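# Flip the serving platter face down onto the drying mat

## Task

Turn the serving platter, which starts face up, upside down and lay it face down on the drying mat, with no contact with any fixed part of the rig (rails, edges, posts, braces, brackets, arm bases or mounts), and then release it. From the moment it begins to tip, the attempt fails if the platter is moved quickly, or if it rotates or drops quickly after passing the on-edge position. It also fails if either gripper still holds a loose object at the end, or if a closed gripper ends with both fingers pushing down hard on the platter. The platter must stay in place on its own, not because the robot props it up. Anything the robot is touching at the end must not sink by more than about a fingernail's width once released. Nothing may be pushed or knocked off the table.

## Robot and tools

ROBOT AND FRAMES
There are two arms, left_arm and right_arm, on opposite sides of the table. Their root links are at (+0.111, +0.451, +0.107) m with quat_wxyz (+0.673, 0, 0, -0.739) for left_arm, and (+0.164, -0.572, +0.041) m with quat_wxyz (+0.495, 0, 0, +0.869) for right_arm. All reported poses share one scene frame. Its origin is the table centre, the tabletop is at z = +0.020 m, +z is up, and left_arm sits on the +y side. The names left and right do not match image sides. Each gripper's fingers point along its own +x axis and close along its y axis. The reported end_effector_position is the point between the finger pads, about 3 to 4 cm short of the fingertips. Joint ranges (rad), base to hand: waist -3.054..3.054, shoulder 0..3.142, elbow 0..2.356, wrist pitch -1.571..1.571, wrist yaw -1.571..1.571, wrist roll -3.142..3.142. Load limits (N m): waist 17, shoulder 21.1, elbow 21, wrist pitch 5.55, wrist yaw 5.53, wrist roll 5.19; a carried object's weight adds to them.

execute_actions(actions)
actions is a list of actions, run in sequence; an empty list simply reports the state. Each action is a table of 1 to 15 rows, one row per control step of 1/30 s, so one action lasts 15 steps (0.5 s); a shorter table repeats its final row. Every row is a single list of 14 numbers, each in [-1, 1], covering both arms even if only one moves: dx, dy, dz, rx, ry, rz, opening for left_arm, then the same seven for right_arm. The first six are an offset, not a pose: the gripper's target relative to its measured pose at the start of that action (for a call's first action, the pose in the latest result), expressed in that gripper's own axes. Every row refers back to that same start pose, not to the row before. Scale: 1.0 equals 0.6 m for dx, dy, dz and 180 degrees for the rotation; rx, ry, rz form one rotation vector. opening is absolute: +1 is fully open (0.088 m), empty fingers touch near -0.80, and values down to -1 add nothing more. Closing from fully open needs at least 0.5 s.

Each control step, the commanded pose is clipped to at most 70 mm and 16 degrees away from the measured pose; the arm then heads for that clipped pose, favouring position over orientation. Large offsets therefore take several actions, and after an action the arm does not continue to the full target, so send the remainder next. To keep an arm still, send the offset back to where it should be in a reply's first call, then zeros; always send the opening it should keep.

move(target, speed, blocking)
target is one 14-number row laid out as above; its offsets count from the pose in the latest result that shows one. Both grippers follow straight paths that finish at the same moment, lasting 0.5 to 10 s (cut off at 10 s if longer). Rotation takes the shorter way. speed is the top path speed in m/s, 0.002 to 0.5, default 0.25; turning is capped at twice that in rad/s. The opening is sent when the move starts. Paths ignore obstacles and the other arm; the real hand can lag, wander, or overshoot the speed, especially near full reach. Faster contact and targets set deeper past contact press harder. With blocking=false you get a result after 0.5 s while motion continues; use wait(0) to check, and call wait or stop before sending new rows or moves. The result adds a move: line with the ending (done, off_target, moving, held, fault) and any limits: paced means the sent pose was clipped; held means a check blocked steps, after which the arm may rush ahead. Each gripper's remaining distance to its pose is listed.

wait(seconds): 0 to 10; the arms keep their last command, and a running move continues. stop(): brakes a running move to rest, needing space; fingers keep moving. zoom_image(camera, region): camera is cam_high, cam_left_wrist or cam_right_wrist; region is [x0, y0, x1, y1] in pixels of that 504x504 image, origin top-left, at most 504 by 504. read_manual(section): only "licences"; no motion. finished_scene(scene): ends the current scene, numbered as given; irreversible, so only call it once the platter lies settled and released.

READING RESULTS
The state line gives, per arm, position (m), quat_wxyz and velocities (m/s, rad/s); printed positions can be off, more at long reach. Hand target lines show where the controller is steering each gripper. A pose unreachable line means the clearance check altered or blocked that arm's command. grip_measured is the finger opening on the command scale; the last value in Joint positions is the opening in metres. Readings may be off by about 1 mm, and read up to 0.061 narrower while squeezing hard. To hold something, command roughly 0.07 below grip_measured; smaller gaps grip more lightly. Parts thinner than about 3 mm get proportionally less force. MOTOR HOT warns from 50 °C; at 95 °C an OVER-TEMPERATURE FAULT holds the arm, and without cooling it can lose power and drop. A torque fault freezes the arm for 10 s and skips the rest of the call. Images arrive in the order cam_high, cam_left_wrist, cam_right_wrist; cam_high sits near (0.97, -0.26, 1.16) looking down at the table; calibration numbers are approximate.

CAUTIONS
Friction may leave the hand short or slightly tilted, and tiny moves may do nothing; check position and orientation after each move and correct tilt. Tip the platter slowly and lower it gently so it never spins or drops fast past its edge. Keep it off all fixed rig parts, open both grippers fully before ending, and do not leave fingers pressing down on it. Avoid arm-to-arm contact, hard pushes, and anything leaving the table. Occasionally an outside push may nudge a loose object.

Each tool is called after "Call:" as name(argument=value, ...) on one line, values as JSON.

## Session

Call:
execute_actions(actions=[])

Scene clock: 0.00 s.
left_arm: end_effector_position=(+0.1541, -0.0308, +0.3256) grip_measured=+0.988 end_effector_quat_wxyz=(+0.418, +0.450, -0.302, -0.729) end_effector_velocity=(-0.005, +0.001, -0.001) end_effector_angular_velocity=(+0.005, -0.002, -0.017) | right_arm: end_effector_position=(-0.0748, -0.2057, +0.3799) grip_measured=+1.000 end_effector_quat_wxyz=(+0.498, -0.464, +0.026, +0.732) end_effector_velocity=(+0.000, -0.000, -0.005) end_effector_angular_velocity=(-0.015, -0.023, +0.018)
Joint positions: left_arm=[ 0.319  1.692  1.228 -0.001  0.451  1.32   0.087] | right_arm=[ 0.185  1.852  2.202 -1.232  0.421 -0.179  0.088]
Joint velocities: left_arm=[-0.007 -0.002 -0.002 -0.007  0.007  0.007 -0.   ] | right_arm=[-0.002  0.002 -0.007 -0.007 -0.007 -0.022  0.   ]
Heat: left arm: hottest shoulder 21 °C (+0.0 °C/min); right arm: hottest wrist yaw 21 °C (+0.0 °C/min).
Hand target (left_arm): +0.154, -0.031, +0.326; -0.418, -0.450, +0.302, +0.729
Hand target (right_arm): -0.075, -0.206, +0.380; +0.498, -0.464, +0.026, +0.732

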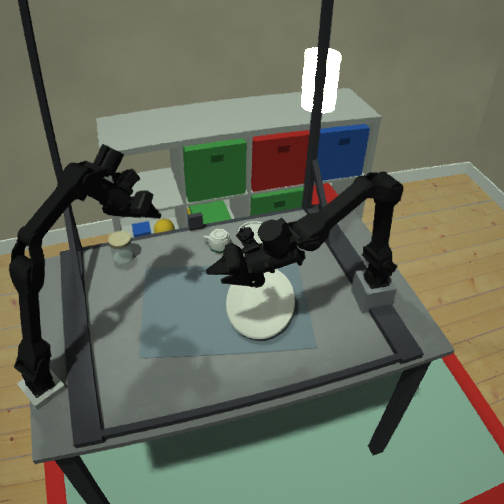

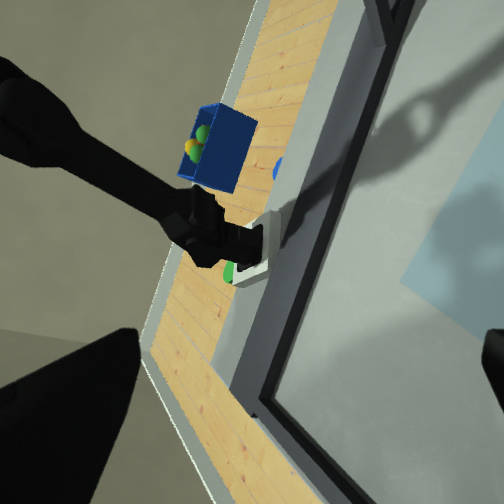

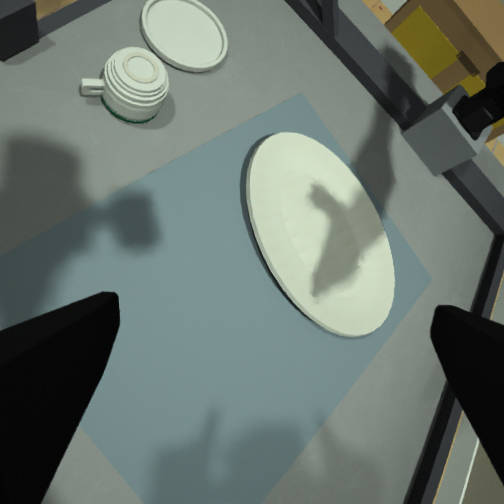

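Call:
zoom_image(camera="cam_right_wrist", region=[200, 80, 480, 360])

Call:
zoom_image(camera="cam_high", region=[120, 200, 340, 380])

Region (200, 80, 480, 360) of cam_right_wrist's 504x504 image, scaled by 1.800, with more detail than that image has.

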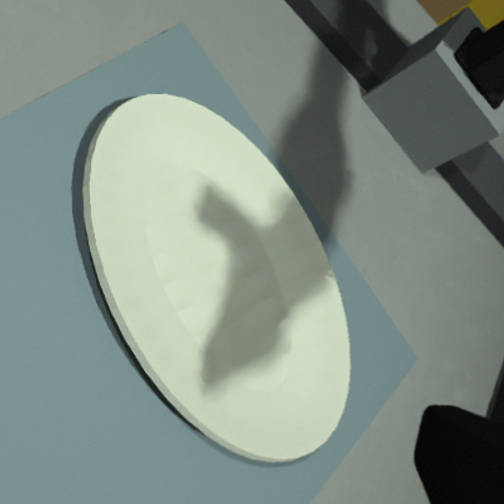

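Region (120, 200, 340, 380) of cam_high's 504x504 image, scaled by 2.291, with more detail than that image has; it fills the top 412 rows of this view, and the rest is white.

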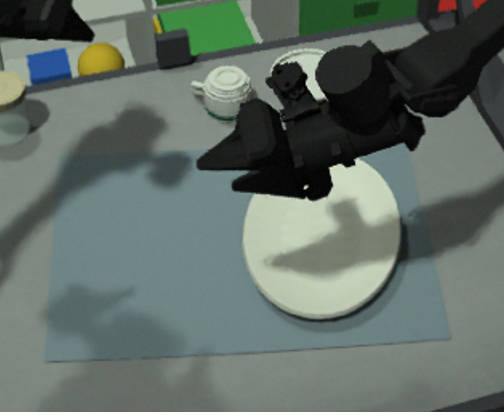

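Call:
move(target=[-0.31,-0.485,-0.017,0.158,0.004,-0.091,0.3,0,0,0,0,0,0,1])

Scene clock: 4.27 s.
left_arm: end_effector_position=(+0.1118, +0.2434, +0.1576) grip_measured=+0.302 end_effector_quat_wxyz=(+0.198, +0.576, -0.397, -0.686) end_effector_velocity=(-0.001, -0.001, +0.001) end_effector_angular_velocity=(-0.003, +0.018, +0.007) | right_arm: end_effector_position=(-0.0748, -0.2057, +0.3799) grip_measured=+1.000 end_effector_quat_wxyz=(+0.498, -0.464, +0.026, +0.732) end_effector_velocity=(+0.003, -0.000, -0.002) end_effector_angular_velocity=(-0.006, -0.007, -0.012)
Joint positions: left_arm=[ 0.478  0.718  0.149 -0.26   0.538  2.055  0.054] | right_arm=[ 0.185  1.852  2.202 -1.232  0.421 -0.179  0.088]
Joint velocities: left_arm=[-0.002 -0.002 -0.002  0.007  0.007 -0.022 -0.   ] | right_arm=[-0.002 -0.002 -0.007 -0.007  0.007  0.007  0.   ]
Heat: left arm: hottest shoulder 22 °C (+0.0 °C/min); right arm: hottest wrist pitch 21 °C (+0.0 °C/min).
Hand target (left_arm): +0.112, +0.243, +0.158; +0.198, +0.576, -0.398, -0.686
Hand target (right_arm): -0.075, -0.206, +0.380; +0.498, -0.464, +0.026, +0.732
Off the commanded pose (left_arm): 0.025 m, 1 deg.
Off the commanded pose (right_arm): 0.000 m, 0 deg.
move: held (left_arm); limits=held; held on 6 of 52 steps (left_arm), including the last (left_arm)
pose unreachable (left arm): on one or more control steps of this call, first in action 0 (counted from 0), this arm could not follow its commanded pose, so it was not sent that pose on those steps. On the call's last step it was still not sent that pose. It may still have moved: this result reports where it is.
cause: the commanded pose would bring two parts of the arm too close to each other (joints 3 (elbow) to 5 (wrist yaw) lie between them).
camera_calibration (this result's frames):
cam_left_wrist: T_world_to_cam=[[0.191407, 0.561953, -0.804719, -0.0166871], [0.980326, -0.0691816, 0.184865, -0.0854619], [0.0482137, -0.824271, -0.564139, 0.354283], [0, 0, 0, 1]] pos_world=[0.0698932, 0.29549, 0.202235]

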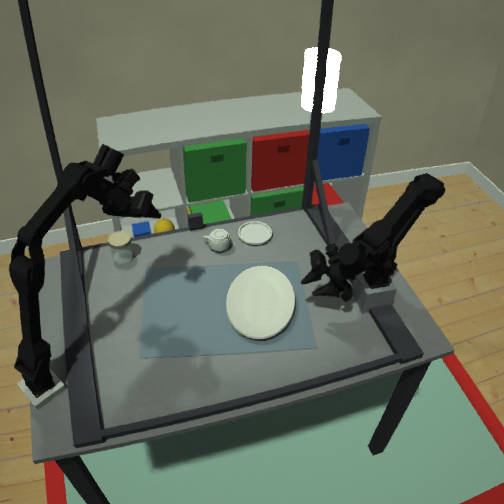

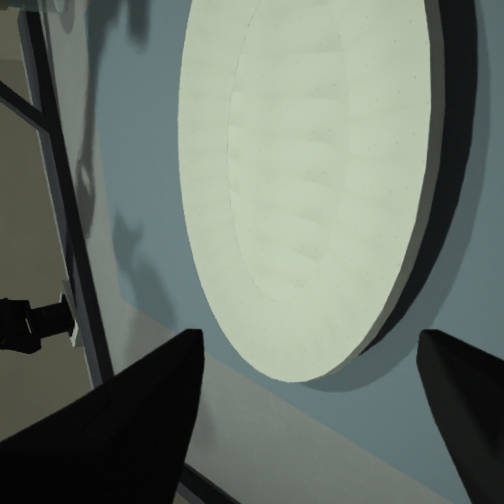

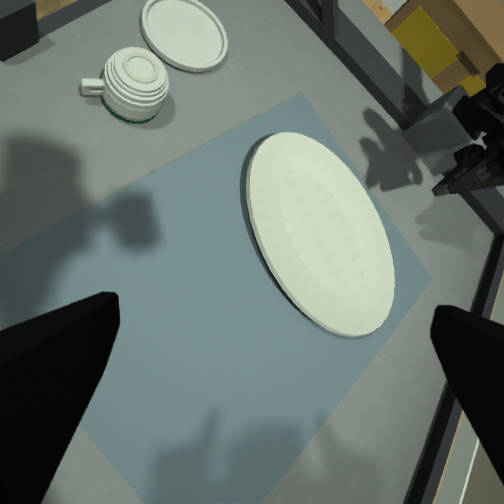

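Call:
move(target=[-0.145,0.205,-0.095,0,0,0,1,0.454,0.004,-0.254,-0.221,0.054,-0.089,0.2])

Scene clock: 7.33 s.
left_arm: end_effector_position=(+0.1627, +0.2169, +0.3026) grip_measured=+0.985 end_effector_quat_wxyz=(+0.198, +0.574, -0.393, -0.691) end_effector_velocity=(+0.000, +0.000, -0.002) end_effector_angular_velocity=(+0.012, -0.003, -0.003) | right_arm: end_effector_position=(-0.0022, -0.0896, +0.1089) grip_measured=+0.203 end_effector_quat_wxyz=(+0.409, -0.654, -0.248, +0.586) end_effector_velocity=(-0.001, +0.002, +0.001) end_effector_angular_velocity=(+0.008, -0.005, +0.015)
Joint positions: left_arm=[ 0.723  0.95   0.826 -0.852  0.692  2.286  0.087] | right_arm=[-0.04   2.078  1.271  0.066  0.582 -1.079  0.049]
Joint velocities: left_arm=[-0.002  0.007  0.002 -0.007 -0.007  0.007 -0.   ] | right_arm=[-0.002  0.002 -0.002  0.022 -0.007 -0.022 -0.   ]
Heat: left arm: hottest shoulder 22 °C (+8.2 °C/min); right arm: hottest wrist pitch 21 °C (+0.0 °C/min).
Hand target (left_arm): +0.164, +0.215, +0.307; -0.199, -0.576, +0.397, +0.686
Hand target (right_arm): +0.001, -0.092, +0.100; -0.402, +0.663, +0.245, -0.582
Off the commanded pose (left_arm): 0.006 m, 1 deg.
Off the commanded pose (right_arm): 0.010 m, 1 deg.
move: off_target (right_arm)
camera_calibration (this result's frames):
cam_left_wrist: T_world_to_cam=[[0.183106, 0.569641, -0.801237, 0.103772], [0.982104, -0.0694443, 0.175068, -0.161238], [0.0440848, -0.818954, -0.572163, 0.413667], [0, 0, 0, 1]] pos_world=[0.121114, 0.268464, 0.348059]
cam_right_wrist: T_world_to_cam=[[0.110104, 0.542972, 0.832502, -0.0324723], [0.848155, -0.488007, 0.206112, -0.0346521], [0.518179, 0.683397, -0.514256, 0.195234], [0, 0, 0, 1]] pos_world=[-0.0682004, -0.132701, 0.134576]

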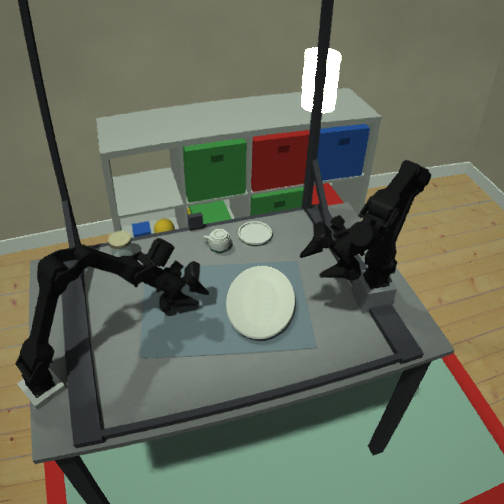

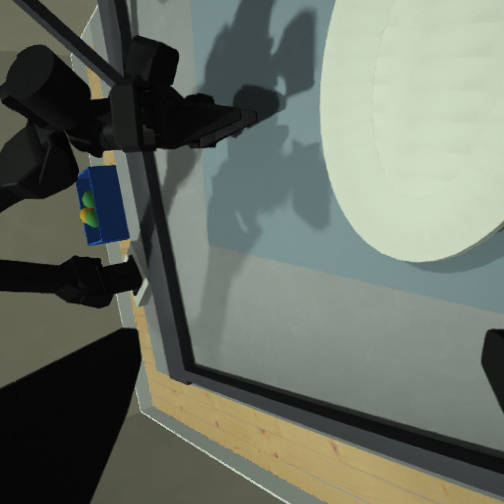

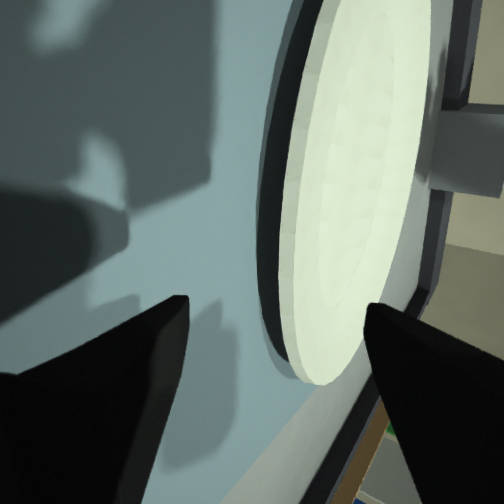

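Call:
move(target=[0,0,0,0,0,0,1,0.084,0.003,-0.01,0,0,0,-0.25], speed=0.1)

Call:
zoom_image(camera="cam_high", region=[140, 240, 300, 360])

Scene clock: 10.50 s.
left_arm: end_effector_position=(+0.1627, +0.2169, +0.3026) grip_measured=+0.985 end_effector_quat_wxyz=(+0.198, +0.574, -0.393, -0.691) end_effector_velocity=(+0.002, +0.000, -0.003) end_effector_angular_velocity=(+0.011, -0.011, +0.015) | right_arm: end_effector_position=(+0.0108, -0.0532, +0.0877) grip_measured=-0.247 end_effector_quat_wxyz=(+0.414, -0.649, -0.250, +0.587) end_effector_velocity=(+0.002, +0.000, -0.001) end_effector_angular_velocity=(-0.003, -0.001, -0.012)
Joint positions: left_arm=[ 0.723  0.951  0.826 -0.852  0.693  2.286  0.087] | right_arm=[-0.106  2.204  1.364  0.142  0.532 -1.13   0.027]
Joint velocities: left_arm=[-0.002 -0.002 -0.007  0.007 -0.022 -0.007 -0.   ] | right_arm=[-0.002  0.002  0.002 -0.007  0.007  0.007 -0.   ]
Heat: left arm: hottest shoulder 22 °C (+5.7 °C/min); right arm: hottest shoulder 21 °C (+0.0 °C/min).
Hand target (left_arm): +0.163, +0.217, +0.303; -0.198, -0.574, +0.393, +0.691
Hand target (right_arm): +0.013, -0.052, +0.079; -0.409, +0.654, +0.247, -0.586
Off the commanded pose (left_arm): 0.000 m, 0 deg.
Off the commanded pose (right_arm): 0.009 m, 1 deg.
move: off_target (right_arm)
camera_calibration (this result's frames):
cam_left_wrist: T_world_to_cam=[[0.183203, 0.569575, -0.801262, 0.103841], [0.982108, -0.0698969, 0.174867, -0.161057], [0.043594, -0.818962, -0.57219, 0.413763], [0, 0, 0, 1]] pos_world=[0.121113, 0.268454, 0.348118]
cam_right_wrist: T_world_to_cam=[[0.116247, 0.531202, 0.839232, -0.0373074], [0.849912, -0.490426, 0.192694, -0.0225326], [0.513941, 0.690874, -0.508486, 0.152659], [0, 0, 0, 1]] pos_world=[-0.0549703, -0.0967013, 0.113277]

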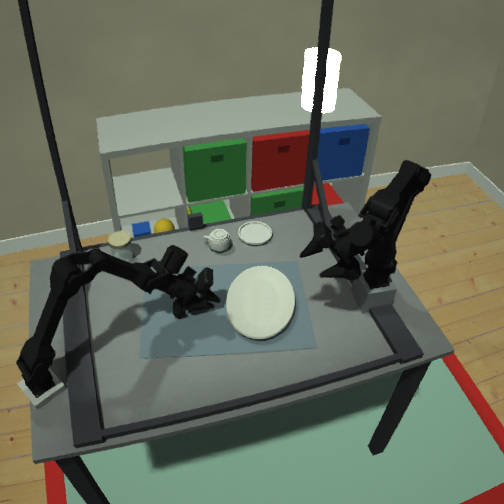

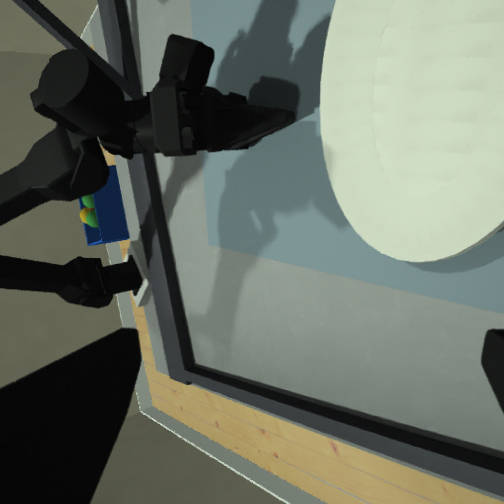

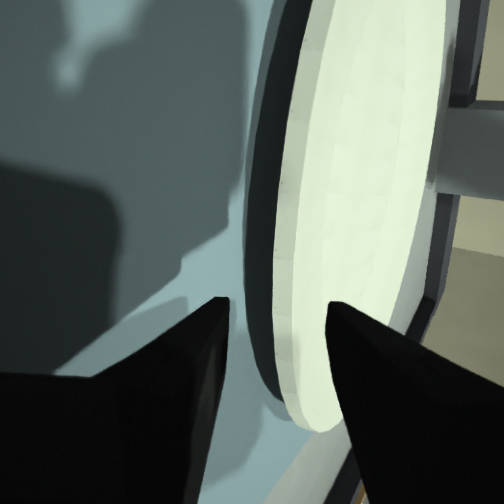

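Region (140, 240, 300, 360) of cam_high's 504x504 image, scaled by 3.150, with more detail than that image has; it fills the top 378 rows of this view, and the rest is white.

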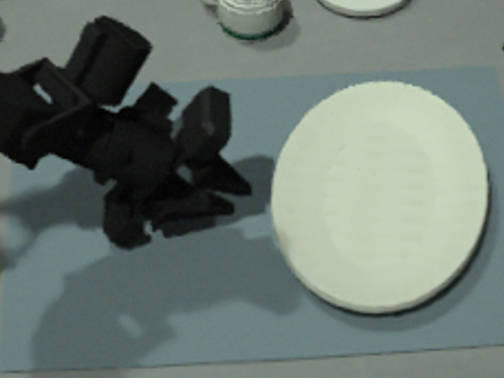

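Call:
move(target=[0,0,0,0,0,0,1,0.07,0,0,0,0,0,-0.25], speed=0.05)

Call:
zoom_image(camera="cam_high", region=[160, 250, 280, 340])

Scene clock: 11.90 s.
left_arm: end_effector_position=(+0.1627, +0.2169, +0.3026) grip_measured=+0.985 end_effector_quat_wxyz=(+0.198, +0.574, -0.393, -0.691) end_effector_velocity=(+0.000, -0.001, +0.001) end_effector_angular_velocity=(-0.011, -0.005, -0.006) | right_arm: end_effector_position=(+0.0126, -0.0197, +0.0892) grip_measured=-0.247 end_effector_quat_wxyz=(+0.427, -0.637, -0.262, +0.586) end_effector_velocity=(-0.002, +0.002, -0.004) end_effector_angular_velocity=(-0.013, +0.003, +0.019)
Joint positions: left_arm=[ 0.723  0.951  0.826 -0.852  0.693  2.286  0.087] | right_arm=[-0.139  2.293  1.494  0.16   0.505 -1.164  0.027]
Joint velocities: left_arm=[ 0.002 -0.002 -0.002  0.007  0.007  0.007  0.   ] | right_arm=[-0.002  0.012  0.012 -0.007 -0.022 -0.007  0.   ]
Heat: left arm: hottest shoulder 22 °C (+5.0 °C/min); right arm: hottest shoulder 22 °C (+5.0 °C/min).
Hand target (left_arm): +0.163, +0.217, +0.303; -0.198, -0.574, +0.393, +0.691
Hand target (right_arm): +0.019, -0.020, +0.065; -0.414, +0.649, +0.250, -0.587
Off the commanded pose (left_arm): 0.000 m, 0 deg.
Off the commanded pose (right_arm): 0.025 m, 2 deg.
move: off_target (right_arm)
camera_calibration (this result's frames):
cam_left_wrist: T_world_to_cam=[[0.183203, 0.569575, -0.801262, 0.103841], [0.982108, -0.0698969, 0.174867, -0.161057], [0.043594, -0.818962, -0.57219, 0.413763], [0, 0, 0, 1]] pos_world=[0.121113, 0.268454, 0.348118]
cam_right_wrist: T_world_to_cam=[[0.12255, 0.497428, 0.858806, -0.0590878], [0.854337, -0.49324, 0.163776, -0.00540884], [0.505064, 0.713639, -0.485418, 0.127792], [0, 0, 0, 1]] pos_world=[-0.0526809, -0.0644733, 0.113663]

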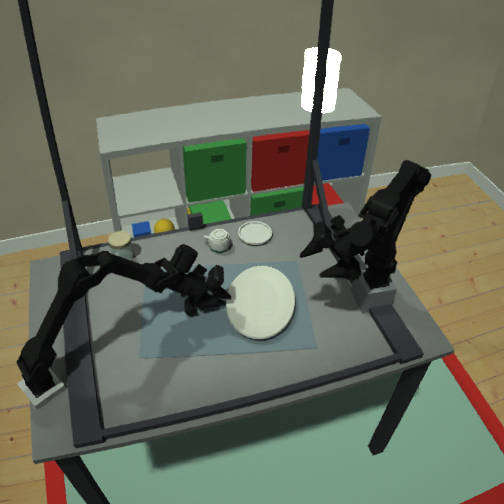

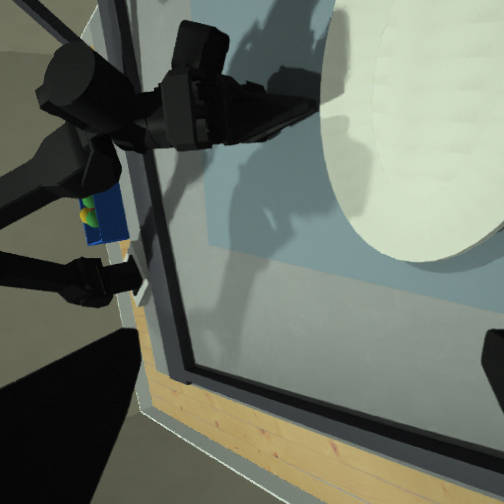

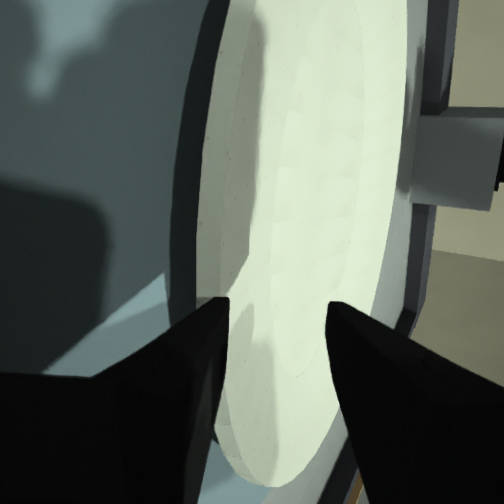

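Region (160, 250, 280, 340) of cam_high's 504x504 image, scaled by 4.200, with more detail than that image has; it fills the top 378 rows of this view, and the rest is white.

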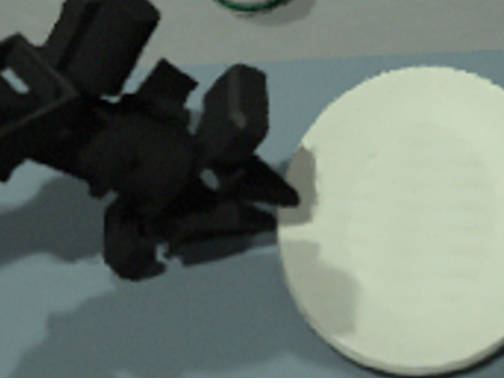

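Call:
move(target=[0,0,0,0,0,0,1,-0.045,0,0,0,0,0.115,-0.2], speed=0.08)

Scene clock: 14.83 s.
left_arm: end_effector_position=(+0.1627, +0.2169, +0.3026) grip_measured=+0.985 end_effector_quat_wxyz=(+0.198, +0.574, -0.393, -0.691) end_effector_velocity=(-0.001, +0.002, -0.004) end_effector_angular_velocity=(+0.019, +0.010, +0.006) | right_arm: end_effector_position=(+0.0082, -0.0447, +0.1003) grip_measured=-0.203 end_effector_quat_wxyz=(+0.311, -0.677, -0.144, +0.651) end_effector_velocity=(+0.002, -0.005, -0.002) end_effector_angular_velocity=(-0.031, -0.002, -0.004)
Joint positions: left_arm=[ 0.723  0.951  0.826 -0.852  0.693  2.286  0.087] | right_arm=[-0.158  2.273  1.753 -0.471  0.329 -1.044  0.029]
Joint velocities: left_arm=[-0.002  0.002 -0.007 -0.007 -0.007 -0.007 -0.   ] | right_arm=[-0.002 -0.002  0.002 -0.037 -0.007  0.007 -0.001]
Heat: left arm: hottest shoulder 22 °C (+4.0 °C/min); right arm: hottest shoulder 23 °C (+8.1 °C/min).
Hand target (left_arm): +0.163, +0.217, +0.303; -0.198, -0.574, +0.393, +0.691
Hand target (right_arm): +0.008, -0.042, +0.103; -0.315, +0.674, +0.144, -0.653
Off the commanded pose (left_arm): 0.000 m, 0 deg.
Off the commanded pose (right_arm): 0.004 m, 1 deg.
move: done
camera_calibration (this result's frames):
cam_left_wrist: T_world_to_cam=[[0.183203, 0.569575, -0.801262, 0.103841], [0.982108, -0.0698969, 0.174867, -0.161057], [0.043594, -0.818962, -0.57219, 0.413763], [0, 0, 0, 1]] pos_world=[0.121113, 0.268454, 0.348118]
cam_right_wrist: T_world_to_cam=[[0.16545, 0.76673, 0.620284, -0.0199769], [0.880192, -0.398497, 0.257804, -0.0211806], [0.444847, 0.503315, -0.7408, 0.169938], [0, 0, 0, 1]] pos_world=[-0.0536485, -0.0786561, 0.143742]

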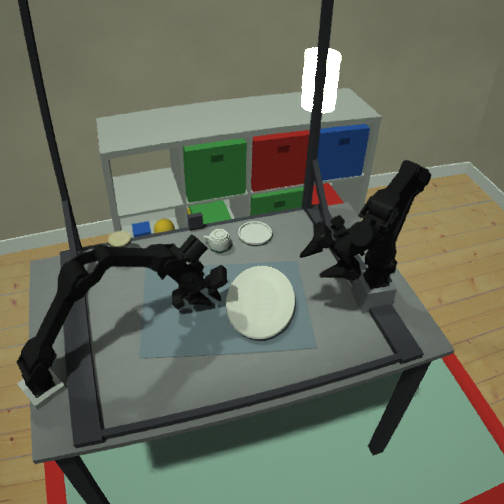

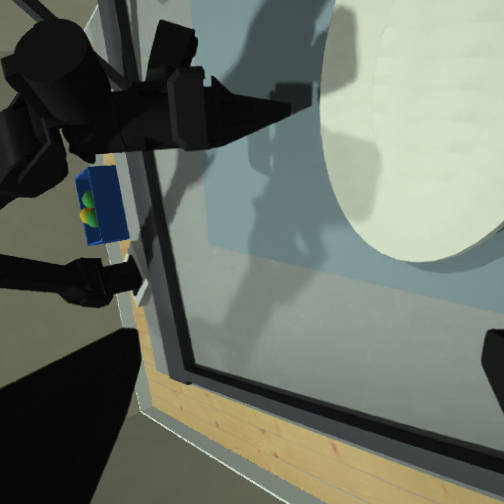

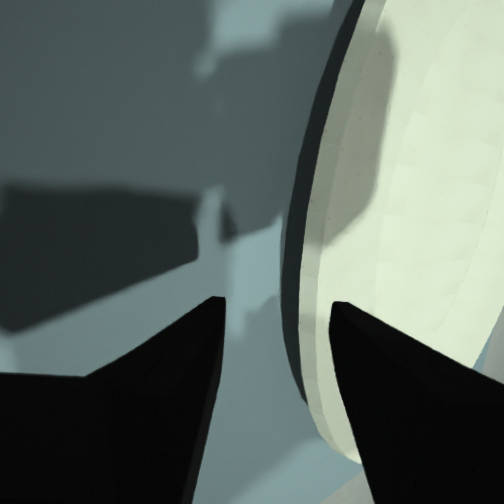

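Call:
move(target=[0,0,0,0,0,0,1,0.05,-0.02,0,0,0,0,-0.2], speed=0.05)

Call:
zoom_image(camera="cam_high", region=[160, 250, 280, 340])

Scene clock: 16.07 s.
left_arm: end_effector_position=(+0.1627, +0.2169, +0.3026) grip_measured=+0.985 end_effector_quat_wxyz=(+0.198, +0.574, -0.393, -0.691) end_effector_velocity=(-0.004, +0.001, +0.001) end_effector_angular_velocity=(+0.001, +0.035, -0.001) | right_arm: end_effector_position=(+0.0141, -0.0196, +0.0883) grip_measured=-0.203 end_effector_quat_wxyz=(+0.314, -0.676, -0.145, +0.650) end_effector_velocity=(-0.002, -0.000, -0.001) end_effector_angular_velocity=(-0.020, -0.000, +0.027)
Joint positions: left_arm=[ 0.723  0.951  0.826 -0.852  0.693  2.286  0.087] | right_arm=[-0.187  2.37   1.869 -0.477  0.316 -1.067  0.029]
Joint velocities: left_arm=[-0.002 -0.002 -0.002 -0.007  0.022 -0.022 -0.   ] | right_arm=[-0.002  0.007  0.017 -0.022 -0.022 -0.022  0.   ]
Heat: left arm: hottest shoulder 22 °C (+3.7 °C/min); right arm: hottest shoulder 24 °C (+11.2 °C/min).
Hand target (left_arm): +0.163, +0.217, +0.303; -0.198, -0.574, +0.393, +0.691
Hand target (right_arm): +0.014, -0.017, +0.084; -0.311, +0.677, +0.144, -0.651
Off the commanded pose (left_arm): 0.000 m, 0 deg.
Off the commanded pose (right_arm): 0.005 m, 0 deg.
move: done
camera_calibration (this result's frames):
cam_left_wrist: T_world_to_cam=[[0.183203, 0.569575, -0.801262, 0.103841], [0.982108, -0.0698969, 0.174867, -0.161057], [0.043594, -0.818962, -0.57219, 0.413763], [0, 0, 0, 1]] pos_world=[0.121113, 0.268454, 0.348118]
cam_right_wrist: T_world_to_cam=[[0.168949, 0.762297, 0.624787, -0.03328], [0.878959, -0.403349, 0.254441, -0.0130298], [0.445967, 0.506175, -0.738174, 0.145615], [0, 0, 0, 1]] pos_world=[-0.0478642, -0.053593, 0.131597]

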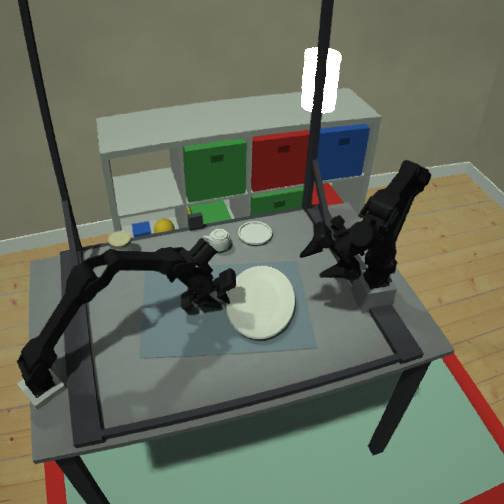

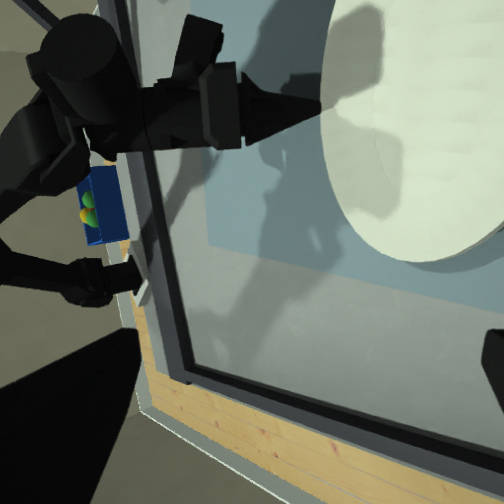

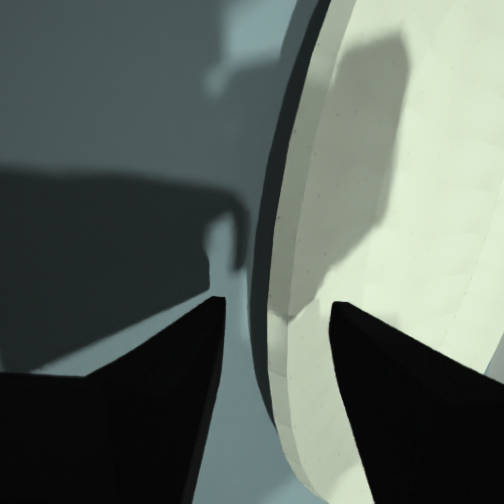

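Region (160, 250, 280, 340) of cam_high's 504x504 image, scaled by 4.200, with more detail than that image has; it fills the top 378 rows of this view, and the rest is white.

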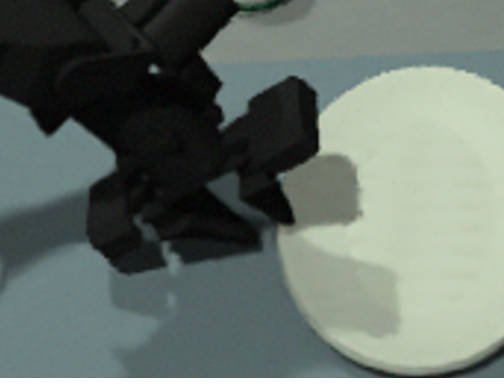

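Call:
move(target=[0,0,0,0,0,0,1,0.05,0,0,0,0,0,-0.2], speed=0.04)

Call:
move(target=[0,0,0,0,0,0,1,0,0,0,0,0,0,-1])

Scene clock: 17.37 s.
left_arm: end_effector_position=(+0.1627, +0.2169, +0.3026) grip_measured=+0.985 end_effector_quat_wxyz=(+0.198, +0.574, -0.393, -0.691) end_effector_velocity=(-0.003, +0.002, -0.001) end_effector_angular_velocity=(+0.000, +0.004, -0.011) | right_arm: end_effector_position=(+0.0156, -0.0025, +0.0752) grip_measured=-0.203 end_effector_quat_wxyz=(+0.320, -0.672, -0.149, +0.651) end_effector_velocity=(+0.002, +0.007, +0.011) end_effector_angular_velocity=(+0.020, +0.030, -0.005)
Joint positions: left_arm=[ 0.723  0.951  0.826 -0.852  0.693  2.286  0.087] | right_arm=[-0.201  2.443  1.937 -0.452  0.309 -1.079  0.029]
Joint velocities: left_arm=[-0.002 -0.007 -0.007 -0.007  0.007  0.007 -0.   ] | right_arm=[-0.012 -0.002  0.032 -0.007 -0.022  0.007 -0.   ]
Heat: left arm: hottest shoulder 22 °C (+3.5 °C/min); right arm: hottest shoulder 24 °C (+10.4 °C/min).
Hand target (left_arm): +0.163, +0.217, +0.303; -0.198, -0.574, +0.393, +0.691
Hand target (right_arm): +0.017, -0.002, +0.065; -0.314, +0.676, +0.145, -0.650
Off the commanded pose (left_arm): 0.000 m, 0 deg.
Off the commanded pose (right_arm): 0.011 m, 1 deg.
move: off_target (right_arm)
camera_calibration (this result's frames):
cam_left_wrist: T_world_to_cam=[[0.183203, 0.569575, -0.801262, 0.103841], [0.982108, -0.0698969, 0.174867, -0.161057], [0.043594, -0.818962, -0.57219, 0.413763], [0, 0, 0, 1]] pos_world=[0.121113, 0.268454, 0.348118]
cam_right_wrist: T_world_to_cam=[[0.17275, 0.752234, 0.635848, -0.0393097], [0.879942, -0.407921, 0.243522, -0.00335451], [0.442561, 0.51744, -0.73239, 0.126283], [0, 0, 0, 1]] pos_world=[-0.0461456, -0.0371423, 0.1183]

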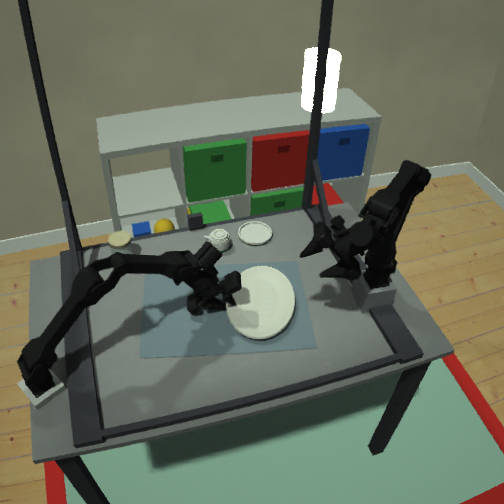

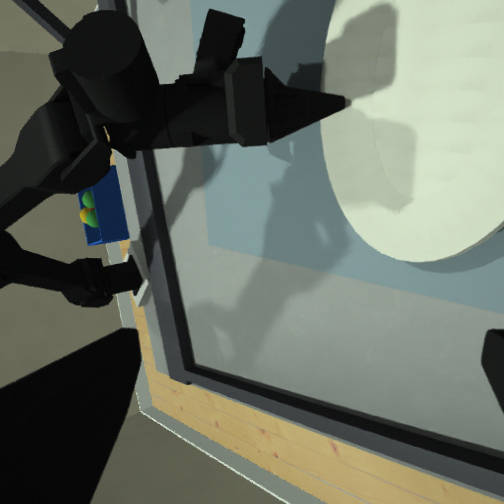

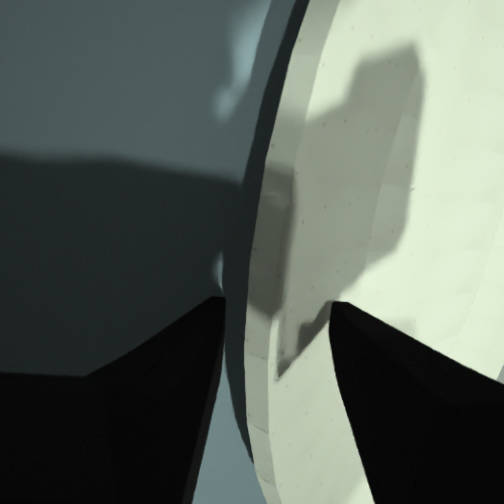

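Scene clock: 17.87 s.
left_arm: end_effector_position=(+0.1627, +0.2169, +0.3026) grip_measured=+0.985 end_effector_quat_wxyz=(+0.198, +0.574, -0.393, -0.691) end_effector_velocity=(-0.002, +0.001, -0.001) end_effector_angular_velocity=(+0.004, +0.015, -0.002) | right_arm: end_effector_position=(+0.0146, -0.0015, +0.0796) grip_measured=-0.460 end_effector_quat_wxyz=(+0.325, -0.671, -0.153, +0.649) end_effector_velocity=(-0.002, +0.001, +0.003) end_effector_angular_velocity=(+0.005, +0.016, +0.016)
Joint positions: left_arm=[ 0.723  0.951  0.826 -0.852  0.693  2.286  0.087] | right_arm=[-0.198  2.437  1.938 -0.448  0.318 -1.079  0.016]
Joint velocities: left_arm=[-0.002 -0.002 -0.002 -0.007  0.007 -0.007 -0.001] | right_arm=[-0.002 -0.007 -0.002  0.007 -0.022 -0.007  0.   ]
Heat: left arm: hottest shoulder 22 °C (+3.4 °C/min); right arm: hottest shoulder 24 °C (+10.1 °C/min).
Hand target (left_arm): +0.163, +0.217, +0.303; -0.198, -0.574, +0.393, +0.691
Hand target (right_arm): +0.016, -0.003, +0.075; -0.320, +0.672, +0.149, -0.651
Off the commanded pose (left_arm): 0.000 m, 0 deg.
Off the commanded pose (right_arm): 0.005 m, 1 deg.
move: done
camera_calibration (this result's frames):
cam_left_wrist: T_world_to_cam=[[0.183203, 0.569575, -0.801262, 0.103841], [0.982108, -0.0698969, 0.174867, -0.161057], [0.043594, -0.818962, -0.57219, 0.413763], [0, 0, 0, 1]] pos_world=[0.121113, 0.268454, 0.348118]
cam_right_wrist: T_world_to_cam=[[0.171838, 0.744096, 0.645594, -0.0434727], [0.878546, -0.412234, 0.241288, -0.00300756], [0.445677, 0.525722, -0.724561, 0.128812], [0, 0, 0, 1]] pos_world=[-0.0472962, -0.0366114, 0.122124]

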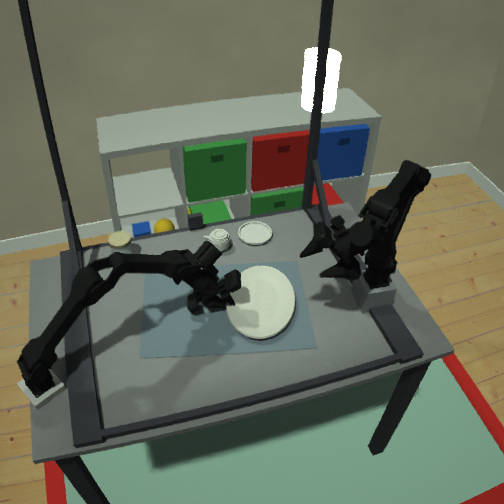

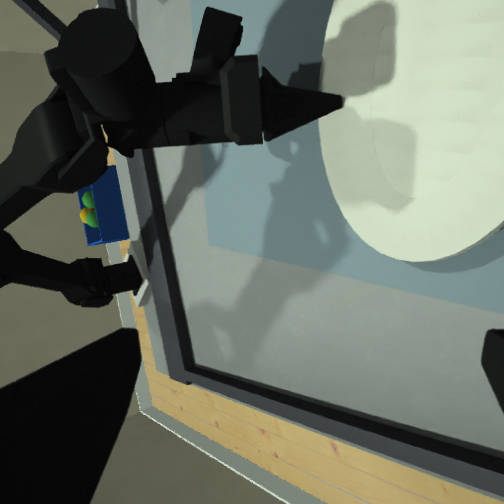

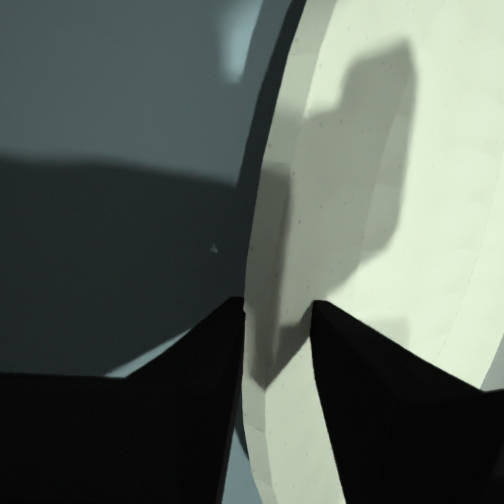

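Call:
move(target=[0,0,0,0,0,0,1,-0.175,-0.04,0,0,0,0,-1], speed=0.04)

Scene clock: 21.13 s.
left_arm: end_effector_position=(+0.1627, +0.2169, +0.3026) grip_measured=+0.985 end_effector_quat_wxyz=(+0.198, +0.574, -0.393, -0.691) end_effector_velocity=(+0.001, -0.000, -0.000) end_effector_angular_velocity=(-0.000, -0.004, +0.006) | right_arm: end_effector_position=(+0.0145, -0.0460, +0.1541) grip_measured=-0.617 end_effector_quat_wxyz=(+0.315, -0.682, -0.141, +0.645) end_effector_velocity=(+0.006, -0.000, +0.002) end_effector_angular_velocity=(-0.003, -0.020, +0.006)
Joint positions: left_arm=[ 0.723  0.951  0.826 -0.852  0.693  2.286  0.087] | right_arm=[-0.165  2.221  1.885 -0.66   0.342 -1.042  0.009]
Joint velocities: left_arm=[-0.002 -0.002 -0.002  0.007 -0.007 -0.007 -0.   ] | right_arm=[-0.007 -0.007 -0.002 -0.007  0.007 -0.022  0.   ]
Heat: left arm: hottest shoulder 22 °C (+2.8 °C/min); right arm: hottest shoulder 27 °C (+17.0 °C/min).
Hand target (left_arm): +0.163, +0.217, +0.303; -0.198, -0.574, +0.393, +0.691
Hand target (right_arm): +0.009, -0.050, +0.175; -0.325, +0.671, +0.153, -0.649
Off the commanded pose (left_arm): 0.000 m, 0 deg.
Off the commanded pose (right_arm): 0.023 m, 2 deg.
move: off_target (right_arm)
camera_calibration (this result's frames):
cam_left_wrist: T_world_to_cam=[[0.183203, 0.569575, -0.801262, 0.103841], [0.982108, -0.0698969, 0.174867, -0.161057], [0.043594, -0.818962, -0.57219, 0.413763], [0, 0, 0, 1]] pos_world=[0.121113, 0.268454, 0.348118]
cam_right_wrist: T_world_to_cam=[[0.170285, 0.764468, 0.621765, -0.0538489], [0.871255, -0.411579, 0.267427, -0.0430773], [0.460344, 0.496177, -0.736133, 0.206436], [0, 0, 0, 1]] pos_world=[-0.0483305, -0.0789926, 0.196965]

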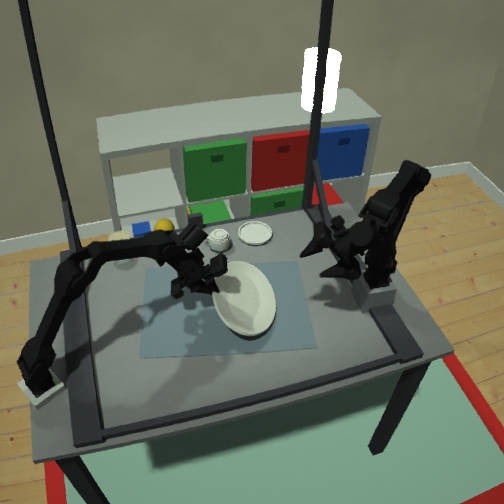

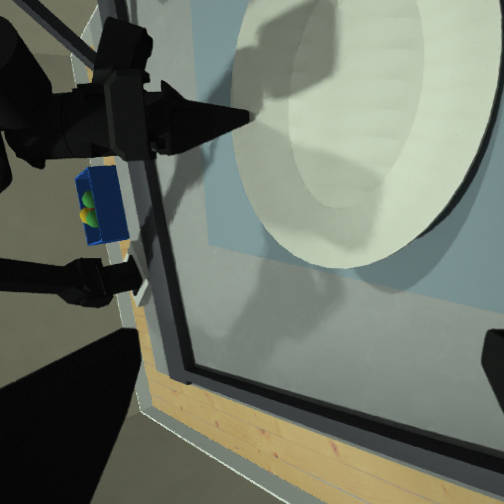

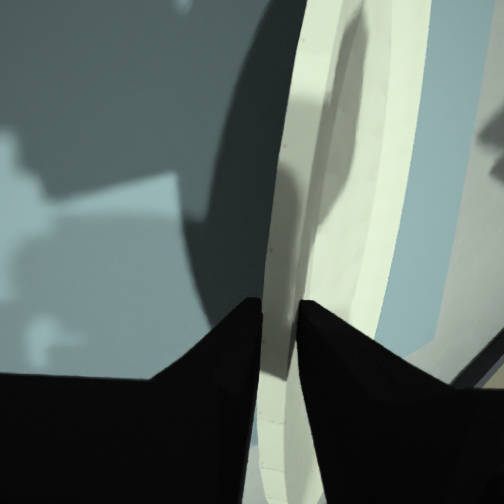

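Call:
move(target=[0,0,0,0,0,0,1,-0.125,0.005,0,0,0,0.11,-1], speed=0.035)

Scene clock: 26.57 s.
left_arm: end_effector_position=(+0.1627, +0.2169, +0.3026) grip_measured=+0.985 end_effector_quat_wxyz=(+0.198, +0.574, -0.393, -0.691) end_effector_velocity=(-0.000, +0.004, -0.004) end_effector_angular_velocity=(+0.030, +0.004, +0.015) | right_arm: end_effector_position=(+0.0129, -0.0879, +0.1950) grip_measured=-0.617 end_effector_quat_wxyz=(+0.212, -0.699, -0.030, +0.682) end_effector_velocity=(+0.002, -0.004, +0.000) end_effector_angular_velocity=(-0.020, -0.007, +0.020)
Joint positions: left_arm=[ 0.723  0.951  0.826 -0.852  0.693  2.286  0.087] | right_arm=[-0.179  2.32   2.336 -1.291  0.18  -0.979  0.009]
Joint velocities: left_arm=[-0.002 -0.002 -0.002 -0.022 -0.022 -0.007 -0.   ] | right_arm=[-0.002 -0.002  0.002 -0.022 -0.007 -0.022 -0.   ]
Heat: left arm: hottest shoulder 22 °C (+2.3 °C/min); right arm: hottest shoulder 30 °C (+20.3 °C/min).
Hand target (left_arm): +0.163, +0.217, +0.303; -0.198, -0.574, +0.393, +0.691
Hand target (right_arm): +0.005, -0.094, +0.211; -0.212, +0.687, +0.038, -0.694
Off the commanded pose (left_arm): 0.000 m, 0 deg.
Off the commanded pose (right_arm): 0.020 m, 2 deg.
joint sent to its limit (right arm) — the command would take joint 3 (elbow) past its upper limit, so that joint was sent only as far as its limit.
move: off_target (right_arm)
camera_calibration (this result's frames):
cam_left_wrist: T_world_to_cam=[[0.183203, 0.569575, -0.801262, 0.103841], [0.982108, -0.0698969, 0.174867, -0.161057], [0.043594, -0.818962, -0.57219, 0.413763], [0, 0, 0, 1]] pos_world=[0.121113, 0.268454, 0.348118]
cam_right_wrist: T_world_to_cam=[[0.204121, 0.914422, 0.349524, 0.0188624], [0.891538, -0.321116, 0.319443, -0.0723263], [0.404344, 0.246409, -0.880789, 0.264974], [0, 0, 0, 1]] pos_world=[-0.046509, -0.105765, 0.249897]

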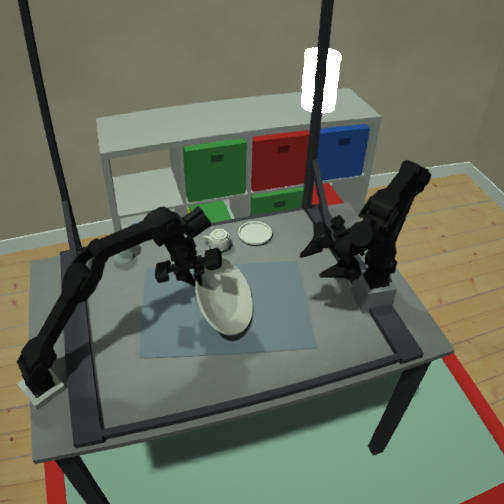

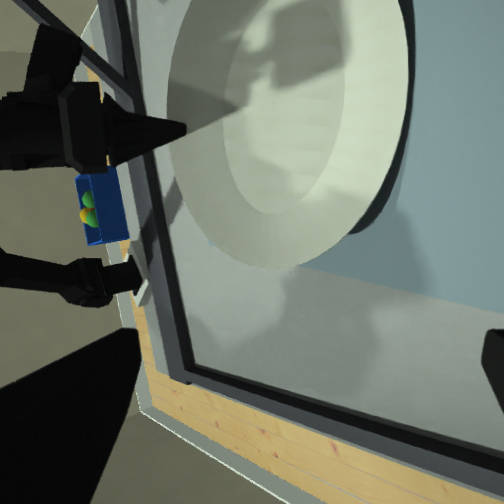

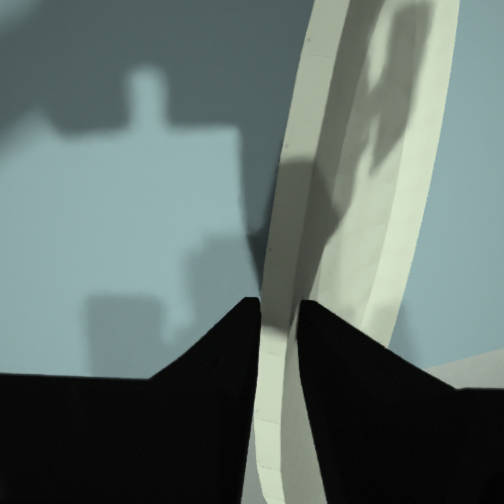

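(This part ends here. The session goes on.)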